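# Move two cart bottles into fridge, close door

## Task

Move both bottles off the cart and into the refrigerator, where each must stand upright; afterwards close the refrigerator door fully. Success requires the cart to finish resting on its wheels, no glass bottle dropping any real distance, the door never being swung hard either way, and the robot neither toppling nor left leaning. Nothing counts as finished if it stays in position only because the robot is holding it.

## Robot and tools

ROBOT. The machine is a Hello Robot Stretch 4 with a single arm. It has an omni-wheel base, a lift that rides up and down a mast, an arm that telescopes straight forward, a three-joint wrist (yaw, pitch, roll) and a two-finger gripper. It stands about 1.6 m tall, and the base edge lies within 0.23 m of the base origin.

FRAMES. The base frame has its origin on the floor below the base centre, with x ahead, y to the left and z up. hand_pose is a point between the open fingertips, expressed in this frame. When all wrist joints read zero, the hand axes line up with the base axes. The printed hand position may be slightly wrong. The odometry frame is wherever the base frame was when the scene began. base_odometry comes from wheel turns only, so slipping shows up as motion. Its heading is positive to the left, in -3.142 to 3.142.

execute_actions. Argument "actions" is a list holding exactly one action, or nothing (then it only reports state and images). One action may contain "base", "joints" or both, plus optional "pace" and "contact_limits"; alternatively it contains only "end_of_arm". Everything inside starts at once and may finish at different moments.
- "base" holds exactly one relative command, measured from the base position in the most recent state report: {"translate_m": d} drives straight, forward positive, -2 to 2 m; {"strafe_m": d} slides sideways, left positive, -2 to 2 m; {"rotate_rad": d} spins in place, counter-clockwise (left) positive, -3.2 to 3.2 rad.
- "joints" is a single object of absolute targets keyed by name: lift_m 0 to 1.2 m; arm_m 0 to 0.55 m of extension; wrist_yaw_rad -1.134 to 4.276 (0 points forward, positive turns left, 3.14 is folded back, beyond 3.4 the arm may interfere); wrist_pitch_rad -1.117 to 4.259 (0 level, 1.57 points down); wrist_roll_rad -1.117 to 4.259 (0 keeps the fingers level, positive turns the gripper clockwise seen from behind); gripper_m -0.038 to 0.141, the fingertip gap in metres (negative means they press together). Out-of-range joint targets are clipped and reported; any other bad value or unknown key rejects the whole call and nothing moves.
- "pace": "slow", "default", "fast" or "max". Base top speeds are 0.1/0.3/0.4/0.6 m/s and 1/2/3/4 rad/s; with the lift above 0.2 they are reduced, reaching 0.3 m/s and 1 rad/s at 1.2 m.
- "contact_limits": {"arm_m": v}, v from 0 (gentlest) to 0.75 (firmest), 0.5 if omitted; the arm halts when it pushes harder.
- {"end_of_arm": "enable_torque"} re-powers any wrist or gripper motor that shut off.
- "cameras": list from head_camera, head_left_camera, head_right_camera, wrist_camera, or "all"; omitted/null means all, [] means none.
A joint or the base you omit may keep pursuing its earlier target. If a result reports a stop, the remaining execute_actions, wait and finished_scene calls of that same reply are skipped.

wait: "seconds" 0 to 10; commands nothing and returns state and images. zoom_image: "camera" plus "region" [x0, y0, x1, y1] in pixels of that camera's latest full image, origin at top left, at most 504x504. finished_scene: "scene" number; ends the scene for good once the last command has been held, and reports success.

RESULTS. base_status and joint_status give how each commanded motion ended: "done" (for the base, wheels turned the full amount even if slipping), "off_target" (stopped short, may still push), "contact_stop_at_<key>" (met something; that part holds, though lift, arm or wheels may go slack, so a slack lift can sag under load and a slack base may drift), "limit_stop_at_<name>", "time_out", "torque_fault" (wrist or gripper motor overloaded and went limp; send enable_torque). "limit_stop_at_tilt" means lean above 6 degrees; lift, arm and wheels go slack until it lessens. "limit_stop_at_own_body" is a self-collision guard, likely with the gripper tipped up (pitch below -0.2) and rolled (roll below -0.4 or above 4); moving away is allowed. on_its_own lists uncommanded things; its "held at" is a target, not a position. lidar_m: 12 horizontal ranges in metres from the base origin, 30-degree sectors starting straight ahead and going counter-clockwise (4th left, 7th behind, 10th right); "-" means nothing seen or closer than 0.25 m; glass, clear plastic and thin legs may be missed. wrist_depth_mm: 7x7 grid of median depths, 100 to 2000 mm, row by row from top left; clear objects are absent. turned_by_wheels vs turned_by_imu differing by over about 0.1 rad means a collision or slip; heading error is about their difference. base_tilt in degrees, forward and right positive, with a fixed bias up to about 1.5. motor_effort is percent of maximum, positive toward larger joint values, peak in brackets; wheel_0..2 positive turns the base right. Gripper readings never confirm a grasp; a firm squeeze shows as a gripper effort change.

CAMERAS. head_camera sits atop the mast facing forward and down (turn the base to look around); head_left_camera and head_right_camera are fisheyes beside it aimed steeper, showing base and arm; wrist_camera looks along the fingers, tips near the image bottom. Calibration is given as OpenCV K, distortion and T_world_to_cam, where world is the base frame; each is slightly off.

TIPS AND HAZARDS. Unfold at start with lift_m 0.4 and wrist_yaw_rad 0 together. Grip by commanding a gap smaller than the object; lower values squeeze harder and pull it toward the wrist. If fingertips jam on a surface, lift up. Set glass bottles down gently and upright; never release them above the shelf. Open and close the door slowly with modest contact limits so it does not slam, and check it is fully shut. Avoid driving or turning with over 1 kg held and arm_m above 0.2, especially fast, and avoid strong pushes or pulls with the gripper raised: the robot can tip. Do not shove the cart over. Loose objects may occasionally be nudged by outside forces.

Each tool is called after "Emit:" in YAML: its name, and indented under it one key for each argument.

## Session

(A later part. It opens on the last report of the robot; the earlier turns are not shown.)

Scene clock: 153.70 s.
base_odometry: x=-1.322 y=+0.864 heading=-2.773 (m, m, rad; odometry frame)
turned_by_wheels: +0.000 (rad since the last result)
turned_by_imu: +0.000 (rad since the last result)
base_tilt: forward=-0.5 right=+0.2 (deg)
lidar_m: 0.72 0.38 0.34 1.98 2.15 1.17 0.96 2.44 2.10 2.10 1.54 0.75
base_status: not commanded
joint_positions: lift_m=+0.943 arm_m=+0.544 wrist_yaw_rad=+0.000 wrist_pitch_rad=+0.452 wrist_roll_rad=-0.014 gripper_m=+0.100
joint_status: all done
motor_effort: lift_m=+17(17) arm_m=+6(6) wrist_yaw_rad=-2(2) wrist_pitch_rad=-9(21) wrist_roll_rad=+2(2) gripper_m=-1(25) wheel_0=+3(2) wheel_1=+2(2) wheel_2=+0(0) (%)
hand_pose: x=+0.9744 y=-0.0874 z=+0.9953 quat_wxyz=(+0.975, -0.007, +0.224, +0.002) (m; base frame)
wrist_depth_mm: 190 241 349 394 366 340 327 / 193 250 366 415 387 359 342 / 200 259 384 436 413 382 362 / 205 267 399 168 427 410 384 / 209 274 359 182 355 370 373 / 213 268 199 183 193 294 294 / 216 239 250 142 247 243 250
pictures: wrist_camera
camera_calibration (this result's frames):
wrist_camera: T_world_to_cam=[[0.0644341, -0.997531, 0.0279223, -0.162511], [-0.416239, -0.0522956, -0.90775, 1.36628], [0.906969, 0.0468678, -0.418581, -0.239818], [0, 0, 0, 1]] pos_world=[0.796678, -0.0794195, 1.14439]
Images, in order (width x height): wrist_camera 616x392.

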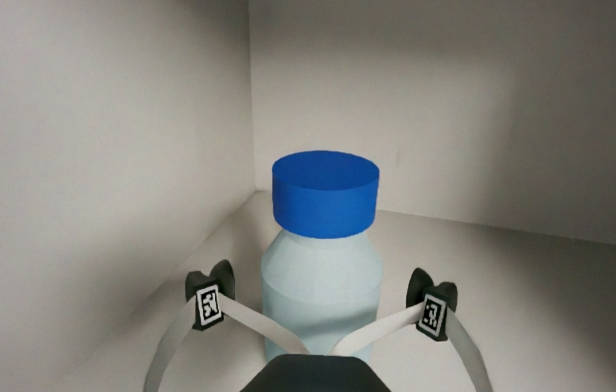

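Emit:
execute_actions:
  actions:
    - {"base":{"translate_m":-0.3},"joints":{"arm_m":0.3,"gripper_m":0.12},"pace":"fast"}
  cameras: []

Emit:
execute_actions:
  actions:
    - {"base":{"rotate_rad":-2.898},"joints":{"lift_m":0.9},"pace":"max"}
  cameras: []

Emit:
execute_actions:
  actions:
    - {"joints":{"lift_m":0.84,"arm_m":0.44},"pace":"fast"}
  cameras: ["wrist_camera","head_camera"]

Scene clock: 168.73 s.
base_odometry: x=-1.042 y=+0.972 heading=-2.773 (m, m, rad; odometry frame)
turned_by_wheels: +0.000 (rad since the last result)
turned_by_imu: +0.001 (rad since the last result)
base_tilt: forward=-0.4 right=+0.1 (deg)
lidar_m: 0.87 0.56 2.72 1.97 2.22 0.81 0.66 0.75 2.02 2.03 1.86 1.05
base_status: done
joint_positions: lift_m=+0.943 arm_m=+0.301 wrist_yaw_rad=+0.000 wrist_pitch_rad=+0.452 wrist_roll_rad=-0.014 gripper_m=+0.120
joint_status: all done
motor_effort: lift_m=+17(17) arm_m=-6(7) wrist_yaw_rad=-1(3) wrist_pitch_rad=-7(7) wrist_roll_rad=+2(2) gripper_m=-2(0) wheel_0=-2(7) wheel_1=-1(6) wheel_2=-2(10) (%)
hand_pose: x=+0.7314 y=-0.0875 z=+0.9953 quat_wxyz=(+0.975, -0.007, +0.224, +0.001) (m; base frame)
wrist_depth_mm: 359 466 591 878 831 768 399 / 368 484 627 891 878 759 418 / 382 500 627 715 715 615 445 / 389 521 691 1078 976 525 488 / 397 530 732 1098 1060 549 1042 / 404 521 201 891 866 544 1182 / 410 521 842 145 750 634 1229
pictures: none
No camera images: the call's "cameras" was empty. Leave "cameras" out to get every camera's image.

Scene clock: 171.67 s.
base_odometry: x=-1.042 y=+0.972 heading=+0.612 (m, m, rad; odometry frame)
turned_by_wheels: -2.898 (rad since the last result)
turned_by_imu: -2.949 (rad since the last result)
base_tilt: forward=-0.5 right=+0.1 (deg)
lidar_m: 0.67 2.11 2.02 2.08 1.67 1.04 0.60 0.56 1.99 1.98 2.23 0.72
base_status: done
joint_positions: lift_m=+0.900 arm_m=+0.301 wrist_yaw_rad=+0.000 wrist_pitch_rad=+0.452 wrist_roll_rad=-0.014 gripper_m=+0.120
joint_status: all done
motor_effort: lift_m=+16(17) arm_m=-6(6) wrist_yaw_rad=-1(2) wrist_pitch_rad=-6(7) wrist_roll_rad=+2(2) gripper_m=-1(0) wheel_0=+0(7) wheel_1=+0(12) wheel_2=+1(7) (%)
hand_pose: x=+0.7314 y=-0.0874 z=+0.9524 quat_wxyz=(+0.975, -0.007, +0.224, +0.002) (m; base frame)
wrist_depth_mm: 1576 1863 1983 1708 1576 1366 1229 / 1618 1983 - 1863 1661 1464 1308 / 1661 - - - 1756 1537 1366 / 1756 - - 436 654 676 654 / 1708 1983 535 439 549 544 539 / 1537 1537 200 430 415 399 430 / 1308 1255 355 146 362 355 368
pictures: none
No camera images: the call's "cameras" was empty. Leave "cameras" out to get every camera's image.

Scene clock: 172.93 s.
base_odometry: x=-1.042 y=+0.972 heading=+0.612 (m, m, rad; odometry frame)
turned_by_wheels: +0.000 (rad since the last result)
turned_by_imu: +0.000 (rad since the last result)
base_tilt: forward=-0.4 right=+0.2 (deg)
lidar_m: 0.66 2.12 2.01 2.09 1.69 1.04 0.59 0.56 1.98 1.99 2.24 0.72
base_status: not commanded
joint_positions: lift_m=+0.840 arm_m=+0.439 wrist_yaw_rad=+0.000 wrist_pitch_rad=+0.452 wrist_roll_rad=-0.014 gripper_m=+0.120
joint_status: all done
motor_effort: lift_m=+16(16) arm_m=+6(6) wrist_yaw_rad=+0(0) wrist_pitch_rad=-6(7) wrist_roll_rad=+2(3) gripper_m=+1(1) wheel_0=+1(0) wheel_1=+0(0) wheel_2=+1(1) (%)
hand_pose: x=+0.8694 y=-0.0874 z=+0.8925 quat_wxyz=(+0.975, -0.007, +0.224, +0.002) (m; base frame)
wrist_depth_mm: 1499 1808 1921 1661 1499 1229 1160 / 1576 1921 1983 1708 1499 1336 1160 / 1576 1921 - 1863 1576 1430 1255 / 1618 - 492 258 508 512 525 / 1661 1808 407 270 433 433 430 / 1430 1366 201 285 334 320 345 / 1229 235 294 146 289 285 293
pictures: head_camera, wrist_camera
camera_calibration (this result's frames):
wrist_camera: T_world_to_cam=[[0.0644879, -0.997527, 0.0279446, -0.152927], [-0.415924, -0.0523221, -0.907893, 1.22913], [0.90711, 0.0469253, -0.41827, -0.188039], [0, 0, 0, 1]] pos_world=[0.691658, -0.0794143, 1.04154]
Images, in order (width x height): head_camera 420x560, wrist_camera 616x392.

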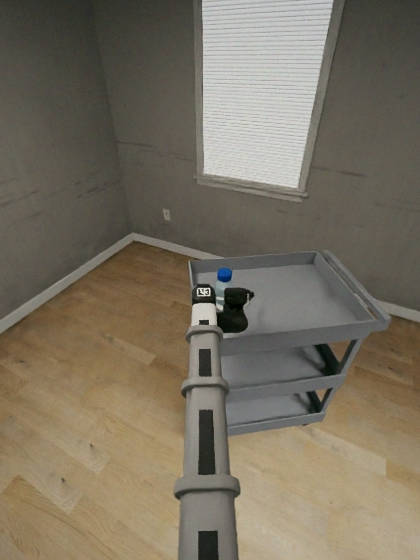

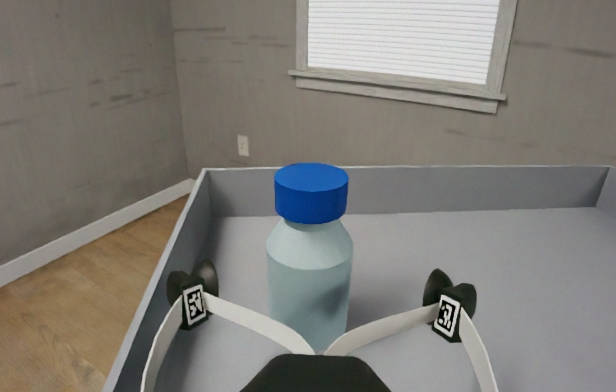

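Emit:
execute_actions:
  actions:
    - {"base":{"rotate_rad":0.009},"joints":{"lift_m":0.801,"arm_m":0.518,"gripper_m":0.09}}
  cameras: ["wrist_camera"]

Scene clock: 182.30 s.
base_odometry: x=-1.042 y=+0.972 heading=+0.621 (m, m, rad; odometry frame)
turned_by_wheels: +0.009 (rad since the last result)
turned_by_imu: +0.011 (rad since the last result)
base_tilt: forward=-0.4 right=+0.1 (deg)
lidar_m: 0.66 2.10 2.01 2.07 1.68 1.05 0.61 0.58 1.99 2.01 2.23 0.72
base_status: done
joint_positions: lift_m=+0.801 arm_m=+0.517 wrist_yaw_rad=+0.000 wrist_pitch_rad=+0.452 wrist_roll_rad=-0.014 gripper_m=+0.090
joint_status: all done
motor_effort: lift_m=+15(15) arm_m=+6(5) wrist_yaw_rad=-1(3) wrist_pitch_rad=-7(7) wrist_roll_rad=+2(2) gripper_m=-2(2) wheel_0=+2(5) wheel_1=+1(2) wheel_2=+2(0) (%)
hand_pose: x=+0.9474 y=-0.0874 z=+0.8535 quat_wxyz=(+0.975, -0.007, +0.224, +0.002) (m; base frame)
wrist_depth_mm: 1499 1756 1808 1576 1336 1205 1118 / 1537 1863 1921 1661 1464 1229 1138 / 1576 1983 1983 1618 1499 1336 1205 / 1618 1983 397 164 413 427 433 / 1618 301 357 178 349 364 366 / 1366 238 196 178 189 290 290 / 1160 190 241 141 243 239 247
pictures: wrist_camera
camera_calibration (this result's frames):
wrist_camera: T_world_to_cam=[[0.0644027, -0.997533, 0.0279453, -0.156808], [-0.41592, -0.0522868, -0.907897, 1.22619], [0.907118, 0.046848, -0.418261, -0.275067], [0, 0, 0, 1]] pos_world=[0.769612, -0.0794212, 1.00258]
Images, in order (width x height): wrist_camera 616x392.

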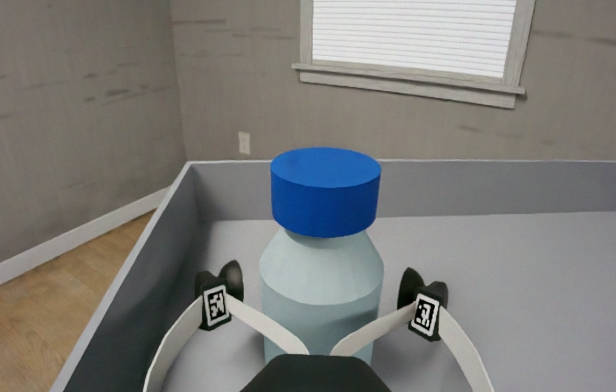

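Emit:
execute_actions:
  actions:
    - {"joints":{"arm_m":0.512,"gripper_m":0.01}}
  cameras: []

Emit:
execute_actions:
  actions:
    - {"joints":{"lift_m":0.93}}
  cameras: ["wrist_camera"]

Emit:
execute_actions:
  actions:
    - {"base":{"rotate_rad":2.765},"joints":{"lift_m":0.98,"arm_m":0.25}}
  cameras: ["wrist_camera","head_camera"]

Scene clock: 192.07 s.
base_odometry: x=-1.042 y=+0.972 heading=+0.621 (m, m, rad; odometry frame)
turned_by_wheels: +0.000 (rad since the last result)
turned_by_imu: +0.001 (rad since the last result)
base_tilt: forward=-0.4 right=+0.1 (deg)
lidar_m: 0.65 2.12 2.00 2.09 1.68 1.04 0.60 0.56 1.97 2.00 2.24 0.71
base_status: not commanded
joint_positions: lift_m=+0.801 arm_m=+0.513 wrist_yaw_rad=+0.000 wrist_pitch_rad=+0.455 wrist_roll_rad=-0.014 gripper_m=+0.010
joint_status: all done
motor_effort: lift_m=+16(16) arm_m=-6(5) wrist_yaw_rad=-2(1) wrist_pitch_rad=-16(16) wrist_roll_rad=+3(2) gripper_m=-21(20) wheel_0=+2(3) wheel_1=+1(1) wheel_2=+2(2) (%)
hand_pose: x=+0.9431 y=-0.0874 z=+0.8527 quat_wxyz=(+0.974, -0.007, +0.226, +0.002) (m; base frame)
wrist_depth_mm: 1499 1756 1808 1618 1366 1229 1098 / 1537 1808 1921 1661 1430 1281 1160 / 1537 1921 1983 1708 1464 1336 1182 / 1708 1983 402 150 421 427 436 / 1708 300 353 163 342 359 359 / 1336 217 183 163 177 287 286 / 1138 181 238 170 231 201 244
pictures: none
No camera images: the call's "cameras" was empty. Leave "cameras" out to get every camera's image.

Scene clock: 193.67 s.
base_odometry: x=-1.042 y=+0.972 heading=+0.621 (m, m, rad; odometry frame)
turned_by_wheels: +0.000 (rad since the last result)
turned_by_imu: +0.000 (rad since the last result)
base_tilt: forward=-0.4 right=+0.0 (deg)
lidar_m: 0.66 2.13 2.01 2.09 1.67 1.05 0.57 0.58 1.97 1.99 2.23 0.71
base_status: not commanded
joint_positions: lift_m=+0.930 arm_m=+0.513 wrist_yaw_rad=+0.000 wrist_pitch_rad=+0.455 wrist_roll_rad=-0.014 gripper_m=+0.010
joint_status: all done
motor_effort: lift_m=+25(25) arm_m=-6(6) wrist_yaw_rad=+1(1) wrist_pitch_rad=-15(17) wrist_roll_rad=+3(3) gripper_m=-22(19) wheel_0=+2(2) wheel_1=+1(1) wheel_2=+2(2) (%)
hand_pose: x=+0.9431 y=-0.0874 z=+0.9809 quat_wxyz=(+0.974, -0.007, +0.226, +0.002) (m; base frame)
wrist_depth_mm: 1499 1808 1808 1576 1366 1205 1118 / 1499 1808 1921 1661 1397 1255 1160 / 1576 1983 - 1618 1499 1366 1205 / 1618 1983 - 149 1618 1430 1308 / 1756 1921 1983 163 473 488 500 / 1537 1499 183 163 177 466 462 / 1308 1281 370 169 375 273 397
pictures: wrist_camera
camera_calibration (this result's frames):
wrist_camera: T_world_to_cam=[[0.0644871, -0.997533, 0.027742, -0.159972], [-0.418789, -0.0522857, -0.906577, 1.34147], [0.905791, 0.0468445, -0.421127, -0.213813], [0, 0, 0, 1]] pos_world=[0.765779, -0.0794215, 1.13054]
Images, in order (width x height): wrist_camera 616x392.

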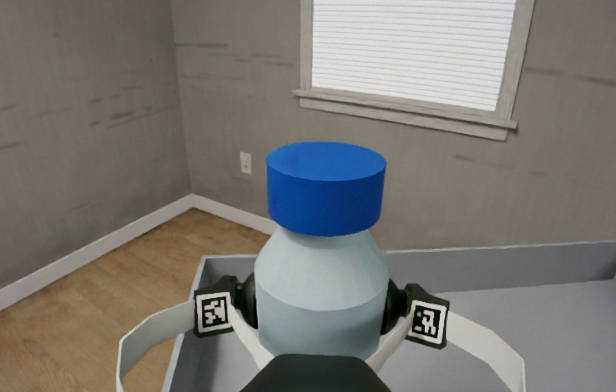

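Scene clock: 196.47 s.
base_odometry: x=-1.042 y=+0.972 heading=-2.897 (m, m, rad; odometry frame)
turned_by_wheels: +2.765 (rad since the last result)
turned_by_imu: +2.815 (rad since the last result)
base_tilt: forward=-0.5 right=+0.2 (deg)
lidar_m: 1.04 0.56 2.65 1.97 2.10 0.91 0.67 0.66 2.06 2.02 2.04 1.05
base_status: done
joint_positions: lift_m=+0.980 arm_m=+0.251 wrist_yaw_rad=+0.000 wrist_pitch_rad=+0.455 wrist_roll_rad=-0.014 gripper_m=+0.010
joint_status: all done
motor_effort: lift_m=+24(27) arm_m=-6(7) wrist_yaw_rad=-1(3) wrist_pitch_rad=-16(16) wrist_roll_rad=+3(2) gripper_m=-20(20) wheel_0=-2(7) wheel_1=+0(8) wheel_2=+2(5) (%)
hand_pose: x=+0.6811 y=-0.0874 z=+1.0310 quat_wxyz=(+0.974, -0.007, +0.226, +0.002) (m; base frame)
wrist_depth_mm: 492 597 931 917 878 917 917 / 500 609 854 976 891 991 991 / 512 654 759 820 559 1060 1042 / 517 683 976 150 585 1138 1118 / 525 723 1060 163 627 1229 1182 / 525 699 184 163 177 1336 1255 / 530 661 1078 169 741 750 1308
pictures: head_camera, wrist_camera
camera_calibration (this result's frames):
wrist_camera: T_world_to_cam=[[0.0646579, -0.997522, 0.0277469, -0.144543], [-0.418641, -0.0523547, -0.906641, 1.27712], [0.905847, 0.0470056, -0.420989, 0.0443685], [0, 0, 0, 1]] pos_world=[0.503809, -0.0794073, 1.18058]
Images, in order (width x height): head_camera 420x560, wrist_camera 616x392.

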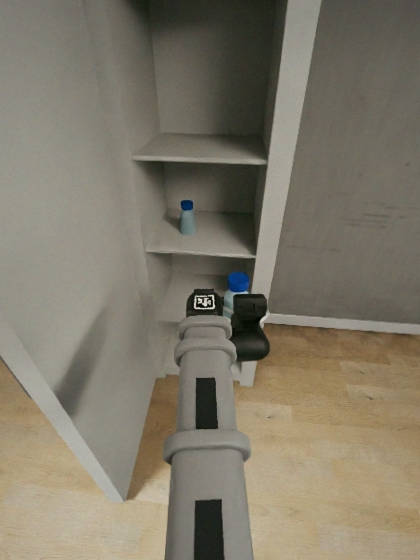

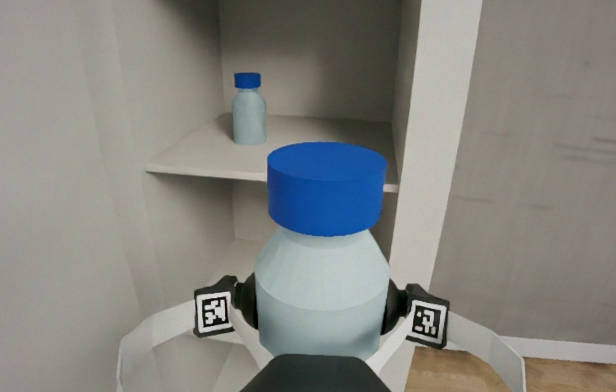

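Emit:
execute_actions:
  actions:
    - {"base":{"translate_m":0.24},"joints":{"arm_m":0.545}}
  cameras: ["wrist_camera"]

Emit:
execute_actions:
  actions:
    - {"joints":{"lift_m":0.94}}
  cameras: ["wrist_camera","head_right_camera"]

Scene clock: 207.30 s.
base_odometry: x=-1.275 y=+0.914 heading=-2.897 (m, m, rad; odometry frame)
turned_by_wheels: +0.000 (rad since the last result)
turned_by_imu: +0.001 (rad since the last result)
base_tilt: forward=-0.4 right=+0.1 (deg)
lidar_m: 0.82 0.47 0.41 2.01 2.08 1.23 0.91 0.91 2.08 2.04 1.75 0.81
base_status: done
joint_positions: lift_m=+0.980 arm_m=+0.544 wrist_yaw_rad=+0.000 wrist_pitch_rad=+0.455 wrist_roll_rad=-0.014 gripper_m=+0.010
joint_status: all done
motor_effort: lift_m=+24(25) arm_m=+6(7) wrist_yaw_rad=-1(2) wrist_pitch_rad=-16(17) wrist_roll_rad=+3(3) gripper_m=-20(23) wheel_0=+1(8) wheel_1=+0(12) wheel_2=-1(9) (%)
hand_pose: x=+0.9740 y=-0.0874 z=+1.0310 quat_wxyz=(+0.974, -0.007, +0.226, +0.002) (m; base frame)
wrist_depth_mm: 368 445 433 424 404 382 254 / 375 477 462 449 427 399 252 / 382 504 496 466 455 397 249 / 373 262 525 149 477 382 242 / 377 262 421 163 413 364 235 / 329 276 183 163 177 304 228 / 283 271 283 170 274 212 -
pictures: wrist_camera
camera_calibration (this result's frames):
wrist_camera: T_world_to_cam=[[0.0646766, -0.997521, 0.0277382, -0.163486], [-0.418764, -0.052361, -0.906584, 1.39979], [0.905789, 0.047019, -0.421112, -0.220763], [0, 0, 0, 1]] pos_world=[0.796718, -0.0794061, 1.18059]
Images, in order (width x height): wrist_camera 616x392.

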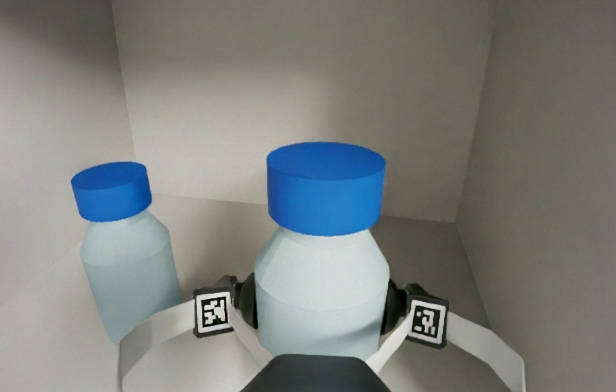

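Scene clock: 208.30 s.
base_odometry: x=-1.275 y=+0.914 heading=-2.897 (m, m, rad; odometry frame)
turned_by_wheels: +0.000 (rad since the last result)
turned_by_imu: +0.000 (rad since the last result)
base_tilt: forward=-0.5 right=+0.1 (deg)
lidar_m: 0.81 0.47 0.40 1.99 2.07 1.21 0.91 0.92 2.08 2.04 1.73 0.81
base_status: not commanded
joint_positions: lift_m=+0.940 arm_m=+0.544 wrist_yaw_rad=+0.000 wrist_pitch_rad=+0.455 wrist_roll_rad=-0.014 gripper_m=+0.010
joint_status: all done
motor_effort: lift_m=+17(23) arm_m=+6(6) wrist_yaw_rad=-2(2) wrist_pitch_rad=-17(16) wrist_roll_rad=+2(2) gripper_m=-21(19) wheel_0=+1(1) wheel_1=+0(0) wheel_2=-1(1) (%)
hand_pose: x=+0.9740 y=-0.0874 z=+0.9915 quat_wxyz=(+0.974, -0.007, +0.226, +0.002) (m; base frame)
wrist_depth_mm: 368 449 436 421 404 387 255 / 375 477 466 445 427 404 251 / 353 255 496 466 455 394 248 / 373 248 466 150 445 379 243 / 330 257 353 163 343 330 234 / 277 271 184 162 177 276 228 / 237 229 237 170 231 201 -
pictures: head_right_camera, wrist_camera
camera_calibration (this result's frames):
wrist_camera: T_world_to_cam=[[0.0646831, -0.997521, 0.0277218, -0.16238], [-0.418994, -0.0523609, -0.906478, 1.36412], [0.905682, 0.0470185, -0.421342, -0.237019], [0, 0, 0, 1]] pos_world=[0.796727, -0.0794061, 1.14118]
Images, in order (width x height): head_right_camera 420x672, wrist_camera 616x392.

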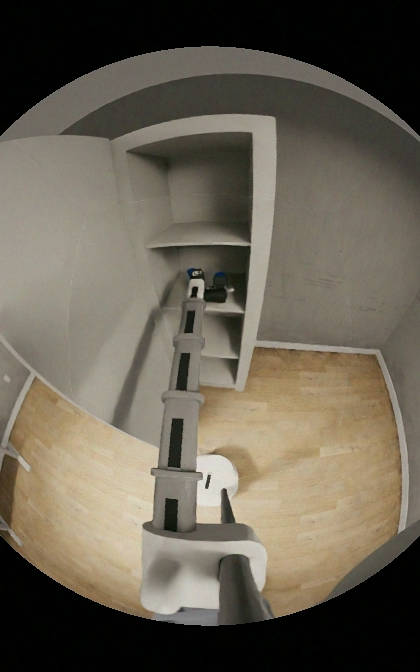

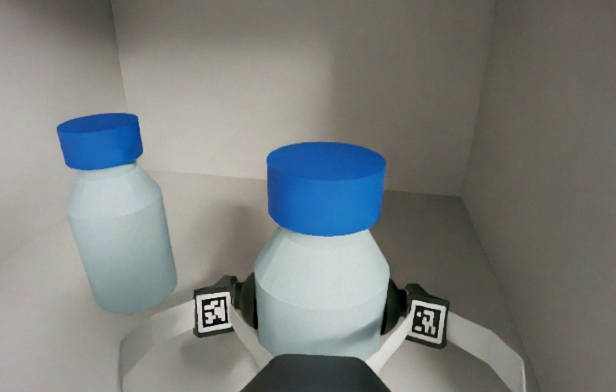

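Emit:
execute_actions:
  actions:
    - {"joints":{"gripper_m":0.095}}
  cameras: []

Emit:
execute_actions:
  actions:
    - {"base":{"translate_m":-0.31},"joints":{"arm_m":0.0},"pace":"fast"}
  cameras: ["head_camera"]

Emit:
execute_actions:
  actions:
    - {"base":{"strafe_m":0.6},"joints":{"lift_m":0.55,"gripper_m":0.0},"pace":"max"}
  cameras: ["head_camera","head_right_camera"]

Scene clock: 221.33 s.
base_odometry: x=-1.275 y=+0.914 heading=-2.897 (m, m, rad; odometry frame)
turned_by_wheels: +0.000 (rad since the last result)
turned_by_imu: +0.001 (rad since the last result)
base_tilt: forward=-0.6 right=+0.2 (deg)
lidar_m: 0.79 0.50 0.40 2.01 2.08 1.21 0.88 0.90 2.09 2.06 1.74 0.79
base_status: not commanded
joint_positions: lift_m=+0.940 arm_m=+0.544 wrist_yaw_rad=+0.000 wrist_pitch_rad=+0.452 wrist_roll_rad=-0.014 gripper_m=+0.095
joint_status: all done
motor_effort: lift_m=+17(17) arm_m=+6(6) wrist_yaw_rad=-2(1) wrist_pitch_rad=-9(17) wrist_roll_rad=+3(3) gripper_m=-4(24) wheel_0=+1(0) wheel_1=+0(0) wheel_2=-1(1) (%)
hand_pose: x=+0.9743 y=-0.0874 z=+0.9923 quat_wxyz=(+0.974, -0.007, +0.224, +0.002) (m; base frame)
wrist_depth_mm: 368 445 436 421 407 384 254 / 377 477 466 445 430 404 251 / 353 265 500 466 459 394 247 / 375 250 477 168 455 377 241 / 334 258 362 182 349 330 234 / 279 272 201 183 190 281 228 / 240 235 242 142 242 241 -
pictures: none
No camera images: the call's "cameras" was empty. Leave "cameras" out to get every camera's image.

Scene clock: 223.60 s.
base_odometry: x=-0.974 y=+0.989 heading=-2.897 (m, m, rad; odometry frame)
turned_by_wheels: +0.000 (rad since the last result)
turned_by_imu: +0.000 (rad since the last result)
base_tilt: forward=-0.5 right=+0.1 (deg)
lidar_m: 1.12 0.63 2.77 1.98 2.10 0.82 0.61 0.58 2.05 2.01 2.15 1.71
base_status: done
joint_positions: lift_m=+0.940 arm_m=+0.002 wrist_yaw_rad=+0.000 wrist_pitch_rad=+0.452 wrist_roll_rad=-0.014 gripper_m=+0.095
joint_status: all done
motor_effort: lift_m=+17(17) arm_m=-6(6) wrist_yaw_rad=+0(2) wrist_pitch_rad=-7(8) wrist_roll_rad=+2(2) gripper_m=+0(1) wheel_0=-2(5) wheel_1=-1(9) wheel_2=-2(13) (%)
hand_pose: x=+0.4319 y=-0.0875 z=+0.9924 quat_wxyz=(+0.975, -0.007, +0.224, +0.001) (m; base frame)
wrist_depth_mm: 525 723 1025 1255 1160 1229 1182 / 539 732 1025 1060 1160 1281 1281 / 549 759 1138 1366 1336 1430 1366 / 559 768 1182 1430 1397 1499 1464 / 564 788 1118 1229 1661 1618 1537 / 574 809 202 1430 213 1661 1576 / 569 723 1281 142 1366 1336 1366
pictures: head_camera
Images, in order (width x height): head_camera 420x560.

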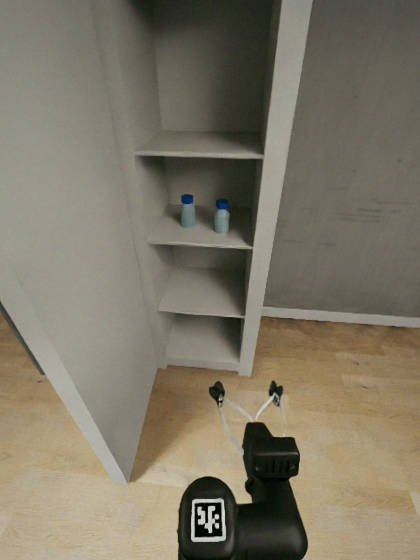

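Scene clock: 226.50 s.
base_odometry: x=-0.829 y=+0.407 heading=-2.898 (m, m, rad; odometry frame)
turned_by_wheels: +0.000 (rad since the last result)
turned_by_imu: +0.002 (rad since the last result)
base_tilt: forward=-0.5 right=+0.2 (deg)
lidar_m: 0.58 1.90 2.16 1.36 1.45 1.99 1.99 0.87 0.93 2.60 2.23 0.55
base_status: done
joint_positions: lift_m=+0.550 arm_m=+0.002 wrist_yaw_rad=+0.000 wrist_pitch_rad=+0.452 wrist_roll_rad=-0.014 gripper_m=+0.000
joint_status: all done
motor_effort: lift_m=+17(15) arm_m=-6(6) wrist_yaw_rad=-1(0) wrist_pitch_rad=-7(7) wrist_roll_rad=+2(2) gripper_m=-6(7) wheel_0=+1(12) wheel_1=-2(11) wheel_2=-1(1) (%)
hand_pose: x=+0.4319 y=-0.0874 z=+0.6023 quat_wxyz=(+0.975, -0.007, +0.224, +0.001) (m; base frame)
wrist_depth_mm: 1576 1499 1464 1397 732 247 246 / 1708 1618 1576 1537 683 262 1098 / 1921 1808 1618 1618 627 279 1025 / 1708 1708 1808 1708 569 303 1078 / 1281 1281 1308 1336 512 330 1042 / 1025 1042 1025 193 345 991 1078 / 866 891 866 917 397 878 891
pictures: head_camera, head_right_camera
Images, in order (width x height): head_camera 420x560, head_right_camera 420x672.

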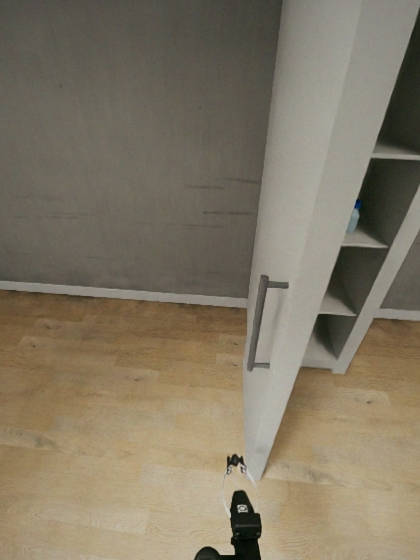

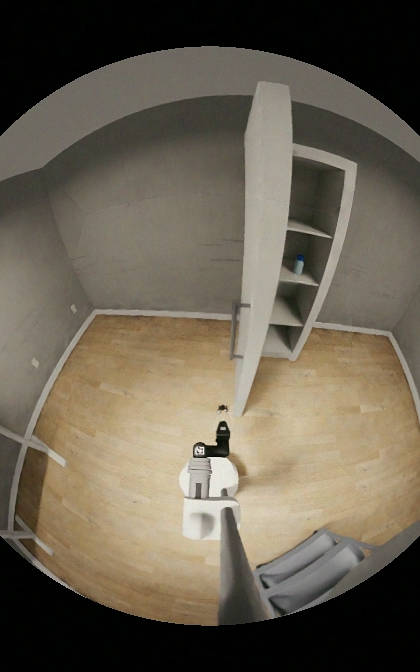

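Emit:
execute_actions:
  actions:
    - {"joints":{"arm_m":0.17,"wrist_pitch_rad":0.0},"pace":"fast"}
  cameras: []

Emit:
execute_actions:
  actions:
    - {"base":{"strafe_m":-0.3},"pace":"slow"}
  cameras: ["head_camera"]

Scene clock: 233.40 s.
base_odometry: x=-0.829 y=+0.407 heading=-2.898 (m, m, rad; odometry frame)
turned_by_wheels: +0.000 (rad since the last result)
turned_by_imu: +0.001 (rad since the last result)
base_tilt: forward=-0.5 right=+0.1 (deg)
lidar_m: 0.60 1.90 2.15 1.36 1.46 1.99 1.98 0.86 0.92 2.61 2.23 0.55
base_status: not commanded
joint_positions: lift_m=+0.550 arm_m=+0.169 wrist_yaw_rad=+0.000 wrist_pitch_rad=+0.002 wrist_roll_rad=-0.014 gripper_m=+0.000
joint_status: all done
motor_effort: lift_m=+17(17) arm_m=+6(6) wrist_yaw_rad=-1(1) wrist_pitch_rad=-7(11) wrist_roll_rad=+2(3) gripper_m=-6(4) wheel_0=+1(1) wheel_1=-2(2) wheel_2=-1(1) (%)
hand_pose: x=+0.6284 y=-0.0874 z=+0.7277 quat_wxyz=(+1.000, -0.007, +0.001, +0.000) (m; base frame)
wrist_depth_mm: 1576 1499 1464 1366 1366 170 - / 1576 1537 1464 1366 1281 233 157 / 1576 1576 1464 1397 1229 232 157 / 1661 1537 1464 1397 732 231 156 / 1618 1537 1499 1397 699 226 154 / 1576 1537 1464 193 353 219 - / 1618 1499 1397 1366 433 186 -
pictures: none
No camera images: the call's "cameras" was empty. Leave "cameras" out to get every camera's image.

Scene clock: 237.53 s.
base_odometry: x=-0.901 y=+0.698 heading=-2.898 (m, m, rad; odometry frame)
turned_by_wheels: +0.000 (rad since the last result)
turned_by_imu: +0.001 (rad since the last result)
base_tilt: forward=-0.6 right=+0.1 (deg)
lidar_m: 0.73 1.87 2.46 1.65 1.79 2.05 0.76 0.72 2.34 2.31 2.18 0.62
base_status: done
joint_positions: lift_m=+0.550 arm_m=+0.169 wrist_yaw_rad=+0.000 wrist_pitch_rad=+0.002 wrist_roll_rad=-0.014 gripper_m=+0.000
joint_status: not commanded
motor_effort: lift_m=+17(17) arm_m=+6(6) wrist_yaw_rad=+0(15) wrist_pitch_rad=-8(8) wrist_roll_rad=+2(3) gripper_m=-5(9) wheel_0=+2(9) wheel_1=-2(5) wheel_2=-1(2) (%)
hand_pose: x=+0.6284 y=-0.0873 z=+0.7277 quat_wxyz=(+1.000, -0.007, +0.001, +0.000) (m; base frame)
wrist_depth_mm: 1576 1499 1430 530 359 240 - / 1537 1464 1430 517 357 250 218 / 1576 1464 1397 517 355 267 225 / 1499 1499 1430 517 355 267 224 / 1537 1499 1397 508 351 266 223 / 1537 1464 1430 193 306 263 221 / 1464 1464 741 418 322 245 -
pictures: head_camera
Images, in order (width x height): head_camera 420x560.

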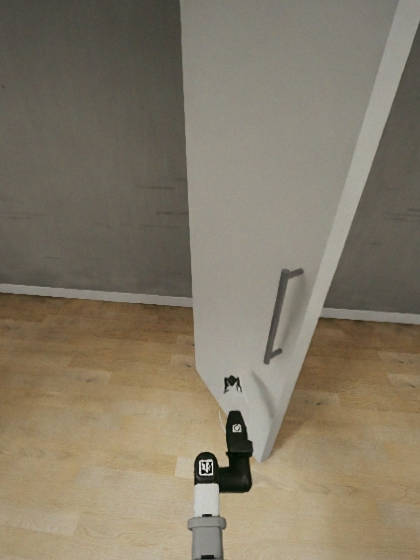

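Emit:
execute_actions:
  actions:
    - {"base":{"rotate_rad":-0.2},"joints":{"arm_m":0.12},"pace":"slow"}
  cameras: ["head_camera"]

Scene clock: 249.37 s.
base_odometry: x=-0.901 y=+0.698 heading=-3.097 (m, m, rad; odometry frame)
turned_by_wheels: -0.199 (rad since the last result)
turned_by_imu: -0.202 (rad since the last result)
base_tilt: forward=-0.4 right=+0.1 (deg)
lidar_m: 0.62 1.75 2.30 1.66 1.66 2.13 0.82 0.73 0.73 2.31 2.35 0.70
base_status: done
joint_positions: lift_m=+0.550 arm_m=+0.121 wrist_yaw_rad=+0.000 wrist_pitch_rad=+0.002 wrist_roll_rad=-0.014 gripper_m=+0.000
joint_status: all done
motor_effort: lift_m=+17(17) arm_m=-6(6) wrist_yaw_rad=-1(3) wrist_pitch_rad=-8(7) wrist_roll_rad=+3(2) gripper_m=-6(2) wheel_0=+2(3) wheel_1=+3(8) wheel_2=+2(4) (%)
hand_pose: x=+0.5805 y=-0.0874 z=+0.7277 quat_wxyz=(+1.000, -0.007, +0.001, +0.000) (m; base frame)
wrist_depth_mm: 1397 1336 535 389 315 1430 1464 / 1366 1366 530 387 314 1464 1430 / 1366 1366 525 384 314 1397 1430 / 1366 1397 517 379 312 1397 1430 / 1366 1366 512 384 315 1430 1430 / 1397 1336 512 193 298 1464 1464 / 1397 1366 462 336 297 1430 1430
pictures: head_camera
Images, in order (width x height): head_camera 420x560.

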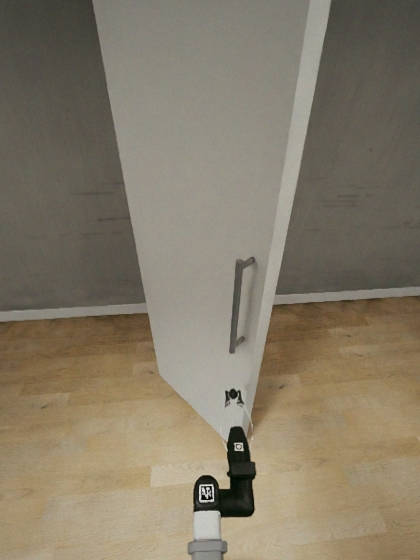

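Emit:
execute_actions:
  actions:
    - {"base":{"rotate_rad":-0.08},"joints":{"arm_m":0.17}}
  cameras: []

Emit:
execute_actions:
  actions:
    - {"base":{"translate_m":0.3},"pace":"slow"}
  cameras: ["head_camera"]

Scene clock: 260.13 s.
base_odometry: x=-0.902 y=+0.698 heading=+3.106 (m, m, rad; odometry frame)
turned_by_wheels: -0.080 (rad since the last result)
turned_by_imu: -0.080 (rad since the last result)
base_tilt: forward=-0.4 right=+0.1 (deg)
lidar_m: 0.62 1.03 2.15 2.28 1.66 2.11 0.87 0.73 0.74 2.31 2.33 1.88
base_status: done
joint_positions: lift_m=+0.550 arm_m=+0.169 wrist_yaw_rad=+0.000 wrist_pitch_rad=+0.002 wrist_roll_rad=-0.014 gripper_m=+0.000
joint_status: all done
motor_effort: lift_m=+17(17) arm_m=+6(6) wrist_yaw_rad=-1(1) wrist_pitch_rad=-7(7) wrist_roll_rad=+2(2) gripper_m=-6(4) wheel_0=+0(7) wheel_1=+0(6) wheel_2=+1(5) (%)
hand_pose: x=+0.6283 y=-0.0874 z=+0.7277 quat_wxyz=(+1.000, -0.007, +0.001, +0.000) (m; base frame)
wrist_depth_mm: 1281 554 373 286 809 1464 1499 / 1229 539 370 276 820 1464 1499 / 1281 525 366 283 820 1464 1537 / 1229 521 364 283 831 1464 1499 / 1255 517 364 281 820 1464 1537 / 1255 521 359 193 304 1464 1499 / 1255 525 332 262 281 1430 1537
pictures: none
No camera images: the call's "cameras" was empty. Leave "cameras" out to get every camera's image.

Scene clock: 264.43 s.
torque_fault: wrist_yaw_rad switched itself off since the last result.
base_odometry: x=-1.201 y=+0.709 heading=+3.107 (m, m, rad; odometry frame)
turned_by_wheels: +0.000 (rad since the last result)
turned_by_imu: -0.001 (rad since the last result)
base_tilt: forward=-0.5 right=+0.0 (deg)
lidar_m: 0.71 0.77 1.80 2.48 1.79 2.10 1.10 0.95 2.48 2.26 2.29 0.68
base_status: done
joint_positions: lift_m=+0.550 arm_m=+0.169 wrist_yaw_rad=-0.213 wrist_pitch_rad=+0.002 wrist_roll_rad=-0.014 gripper_m=+0.000
joint_status: not commanded
on_its_own: wrist_yaw_rad is off since a torque_fault, until you send "end_of_arm": "enable_torque" (your +0.000 is given up)
motor_effort: lift_m=+17(17) arm_m=+5(6) wrist_yaw_rad=+1(98) wrist_pitch_rad=-7(8) wrist_roll_rad=+3(3) gripper_m=-8(14) wheel_0=+4(12) wheel_1=+2(5) wheel_2=-1(25) (%)
hand_pose: x=+0.6035 y=-0.1464 z=+0.7278 quat_wxyz=(+0.994, -0.007, +0.002, -0.106) (m; base frame)
wrist_depth_mm: 322 330 340 349 357 1397 1499 / 322 332 342 349 355 1397 1576 / 322 330 340 349 357 1366 1499 / 324 330 340 351 362 1366 1499 / 325 329 342 349 357 1397 1537 / 322 332 338 194 359 1397 1537 / 322 330 342 345 357 1430 1499
pictures: head_camera
Images, in order (width x height): head_camera 420x560.

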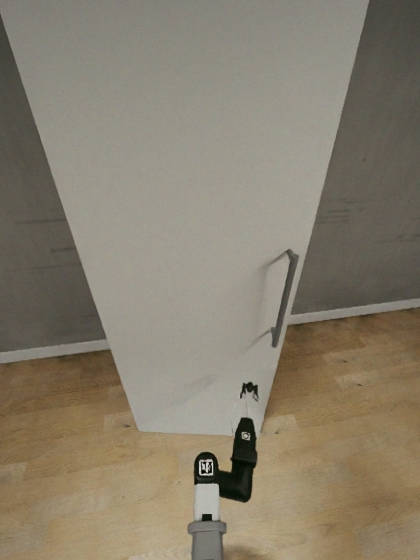

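Emit:
execute_actions:
  actions:
    - {"end_of_arm":"enable_torque"}
  cameras: []

Emit:
execute_actions:
  actions:
    - {"base":{"strafe_m":-0.2},"joints":{"wrist_yaw_rad":0.4,"arm_m":0.14},"pace":"fast"}

Scene clock: 272.20 s.
base_odometry: x=-1.201 y=+0.709 heading=+3.107 (m, m, rad; odometry frame)
turned_by_wheels: +0.000 (rad since the last result)
turned_by_imu: +0.001 (rad since the last result)
base_tilt: forward=-0.5 right=+0.3 (deg)
lidar_m: 0.78 0.80 1.77 2.47 1.80 2.12 1.09 0.96 2.51 2.24 2.28 0.82
base_status: not commanded
joint_positions: lift_m=+0.550 arm_m=+0.169 wrist_yaw_rad=-0.213 wrist_pitch_rad=+0.002 wrist_roll_rad=-0.014 gripper_m=+0.000
joint_status: not commanded
end_of_arm: enable_torque: each motor that was off is on again
on_its_own: wrist_yaw_rad is held at -0.213, not at your +0.000, since a torque_fault
motor_effort: lift_m=+17(17) arm_m=+5(5) wrist_yaw_rad=-1(0) wrist_pitch_rad=-8(7) wrist_roll_rad=+2(2) gripper_m=-2(7) wheel_0=+5(4) wheel_1=+2(2) wheel_2=-1(1) (%)
hand_pose: x=+0.6035 y=-0.1464 z=+0.7278 quat_wxyz=(+0.994, -0.007, +0.002, -0.106) (m; base frame)
wrist_depth_mm: 368 397 424 462 1255 1366 1537 / 370 394 433 466 1229 1366 1537 / 370 399 427 466 1255 1366 1537 / 373 399 430 466 1255 1397 1576 / 373 402 430 462 1255 1366 1576 / 375 399 421 193 1229 1430 1576 / 373 394 430 452 492 1366 1464
pictures: none
No camera images: the call's "cameras" was empty. Leave "cameras" out to get every camera's image.

Scene clock: 273.80 s.
base_odometry: x=-1.194 y=+0.908 heading=+3.107 (m, m, rad; odometry frame)
turned_by_wheels: +0.000 (rad since the last result)
turned_by_imu: +0.000 (rad since the last result)
base_tilt: forward=-0.5 right=+0.2 (deg)
lidar_m: 0.78 0.81 1.81 2.68 1.97 2.39 0.94 0.83 2.28 2.07 2.08 1.59
base_status: done
joint_positions: lift_m=+0.550 arm_m=+0.141 wrist_yaw_rad=+0.400 wrist_pitch_rad=+0.002 wrist_roll_rad=-0.014 gripper_m=+0.000
joint_status: all done
motor_effort: lift_m=+17(17) arm_m=-6(7) wrist_yaw_rad=+0(5) wrist_pitch_rad=-7(7) wrist_roll_rad=+2(3) gripper_m=-3(6) wheel_0=-1(10) wheel_1=-1(10) wheel_2=+1(2) (%)
hand_pose: x=+0.6117 y=+0.0318 z=+0.7278 quat_wxyz=(+0.980, -0.007, +0.000, +0.199) (m; base frame)
wrist_depth_mm: 1430 544 500 462 433 413 931 / 1430 544 496 462 430 413 960 / 1397 539 500 466 436 413 931 / 1464 539 496 459 430 418 946 / 1397 535 496 462 433 415 931 / 1430 539 496 193 418 960 946 / 1430 544 488 449 424 946 946
pictures: head_camera, head_left_camera, head_right_camera, wrist_camera
camera_calibration (this result's frames):
wrist_camera: T_world_to_cam=[[0.43043, -0.901059, 0.0531351, -0.25811], [0.0389785, -0.0402571, -0.998429, 0.765855], [0.901782, 0.431825, 0.017794, -0.355086], [0, 0, 0, 1]] pos_world=[0.401457, -0.0484061, 0.784685]
Images, in order (width x height): head_camera 420x560, head_left_camera 420x672, head_right_camera 420x672, wrist_camera 616x392.

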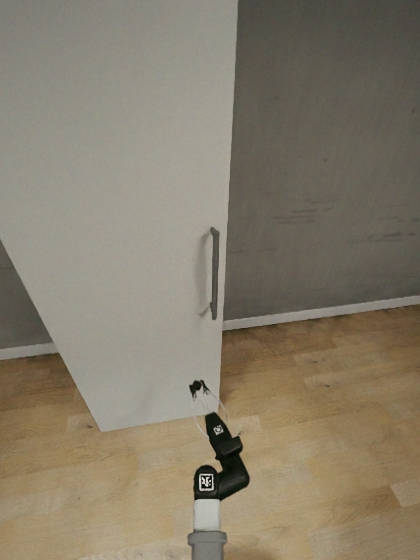

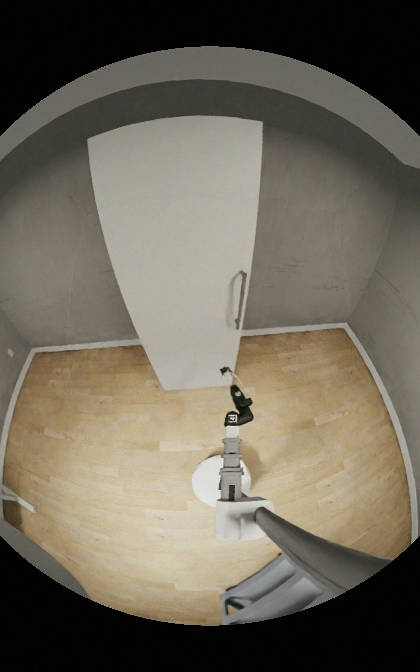

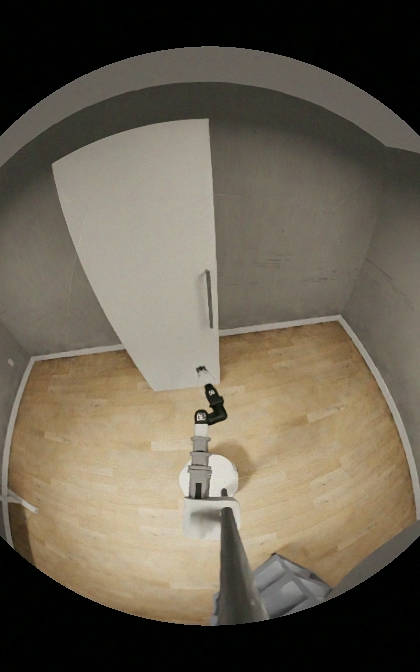

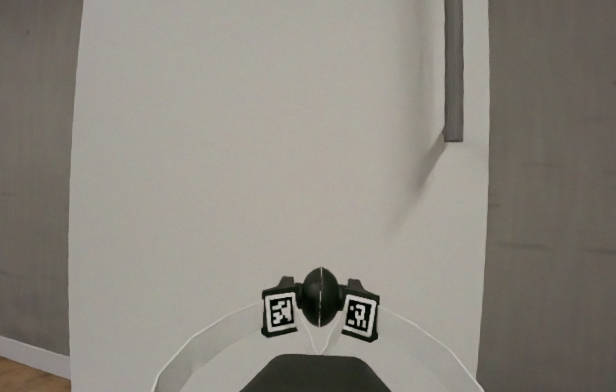

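Appears closed; a light confirming press.

Emit:
execute_actions:
  actions:
    - {"joints":{"arm_m":0.33},"pace":"fast"}
  cameras: []

Emit:
execute_actions:
  actions:
    - {"joints":{"arm_m":0.4},"pace":"slow","contact_limits":{"arm_m":0.12}}
  cameras: []

Scene clock: 281.77 s.
base_odometry: x=-1.194 y=+0.908 heading=+3.107 (m, m, rad; odometry frame)
turned_by_wheels: +0.000 (rad since the last result)
turned_by_imu: +0.001 (rad since the last result)
base_tilt: forward=-0.5 right=+0.2 (deg)
lidar_m: 0.77 0.82 1.84 2.68 1.94 2.39 0.94 0.83 2.29 2.06 2.07 1.58
base_status: not commanded
joint_positions: lift_m=+0.550 arm_m=+0.329 wrist_yaw_rad=+0.400 wrist_pitch_rad=+0.002 wrist_roll_rad=-0.014 gripper_m=+0.000
joint_status: all done
motor_effort: lift_m=+17(17) arm_m=+6(6) wrist_yaw_rad=-1(0) wrist_pitch_rad=-7(7) wrist_roll_rad=+2(2) gripper_m=-3(3) wheel_0=-2(2) wheel_1=-1(1) wheel_2=+1(1) (%)
hand_pose: x=+0.7996 y=+0.0318 z=+0.7278 quat_wxyz=(+0.980, -0.007, +0.000, +0.199) (m; base frame)
wrist_depth_mm: 343 314 290 268 250 236 768 / 338 312 289 267 251 236 768 / 340 312 287 267 249 238 778 / 340 312 286 267 250 238 768 / 338 310 285 267 251 238 768 / 338 310 286 193 241 240 768 / 338 312 279 258 244 236 759
pictures: none
No camera images: the call's "cameras" was empty. Leave "cameras" out to get every camera's image.

Scene clock: 283.07 s.
base_odometry: x=-1.194 y=+0.908 heading=+3.106 (m, m, rad; odometry frame)
turned_by_wheels: +0.000 (rad since the last result)
turned_by_imu: +0.000 (rad since the last result)
base_tilt: forward=-0.4 right=+0.1 (deg)
lidar_m: 0.78 0.83 1.80 2.67 1.96 2.39 0.95 0.82 2.27 2.05 2.09 1.60
base_status: not commanded
joint_positions: lift_m=+0.550 arm_m=+0.359 wrist_yaw_rad=+0.398 wrist_pitch_rad=+0.002 wrist_roll_rad=-0.014 gripper_m=+0.000
joint_status: arm_m contact_stop (moved +0.030 of +0.071)
on_its_own: arm_m is slack since a contact_stop (your +0.400 is given up)
motor_effort: lift_m=+17(17) arm_m=+0(15) wrist_yaw_rad=+5(17) wrist_pitch_rad=-6(7) wrist_roll_rad=+2(2) gripper_m=-3(4) wheel_0=-1(2) wheel_1=+0(1) wheel_2=-6(11) (%)
contact_limits: arm_m 0.12
hand_pose: x=+0.8298 y=+0.0312 z=+0.7279 quat_wxyz=(+0.980, -0.007, -0.001, +0.198) (m; base frame)
wrist_depth_mm: 300 277 256 238 222 210 759 / 298 278 255 237 223 212 741 / 301 276 255 237 222 212 750 / 297 276 255 237 221 211 750 / 300 276 253 237 222 211 750 / 298 276 251 200 216 213 750 / 298 276 249 158 217 210 741
pictures: none
No camera images: the call's "cameras" was empty. Leave "cameras" out to get every camera's image.

Emit:
execute_actions:
  actions:
    - {"joints":{"arm_m":0.3},"pace":"fast"}
  cameras: []

Emit:
finished_scene:
  scene: 1

Scene clock: 288.50 s.
base_odometry: x=-1.194 y=+0.908 heading=+3.107 (m, m, rad; odometry frame)
turned_by_wheels: +0.000 (rad since the last result)
turned_by_imu: +0.001 (rad since the last result)
base_tilt: forward=-0.6 right=+0.0 (deg)
lidar_m: 0.78 0.81 1.79 2.69 1.96 2.42 0.94 0.83 2.26 2.05 2.08 1.59
base_status: not commanded
joint_positions: lift_m=+0.550 arm_m=+0.301 wrist_yaw_rad=+0.400 wrist_pitch_rad=+0.002 wrist_roll_rad=-0.014 gripper_m=+0.000
joint_status: all done
motor_effort: lift_m=+17(17) arm_m=-6(6) wrist_yaw_rad=-2(4) wrist_pitch_rad=-6(7) wrist_roll_rad=+3(2) gripper_m=-3(4) wheel_0=-1(1) wheel_1=+0(0) wheel_2=+0(6) (%)
hand_pose: x=+0.7717 y=+0.0318 z=+0.7278 quat_wxyz=(+0.980, -0.007, +0.000, +0.199) (m; base frame)
wrist_depth_mm: 377 349 320 297 277 262 809 / 377 349 319 297 279 262 788 / 375 345 319 297 277 265 788 / 377 343 319 297 278 265 788 / 375 343 319 294 277 267 798 / 375 345 319 193 270 265 788 / 377 345 310 287 271 264 788
pictures: none
No camera images: the call's "cameras" was empty. Leave "cameras" out to get every camera's image.

The scene is finished: the task was done.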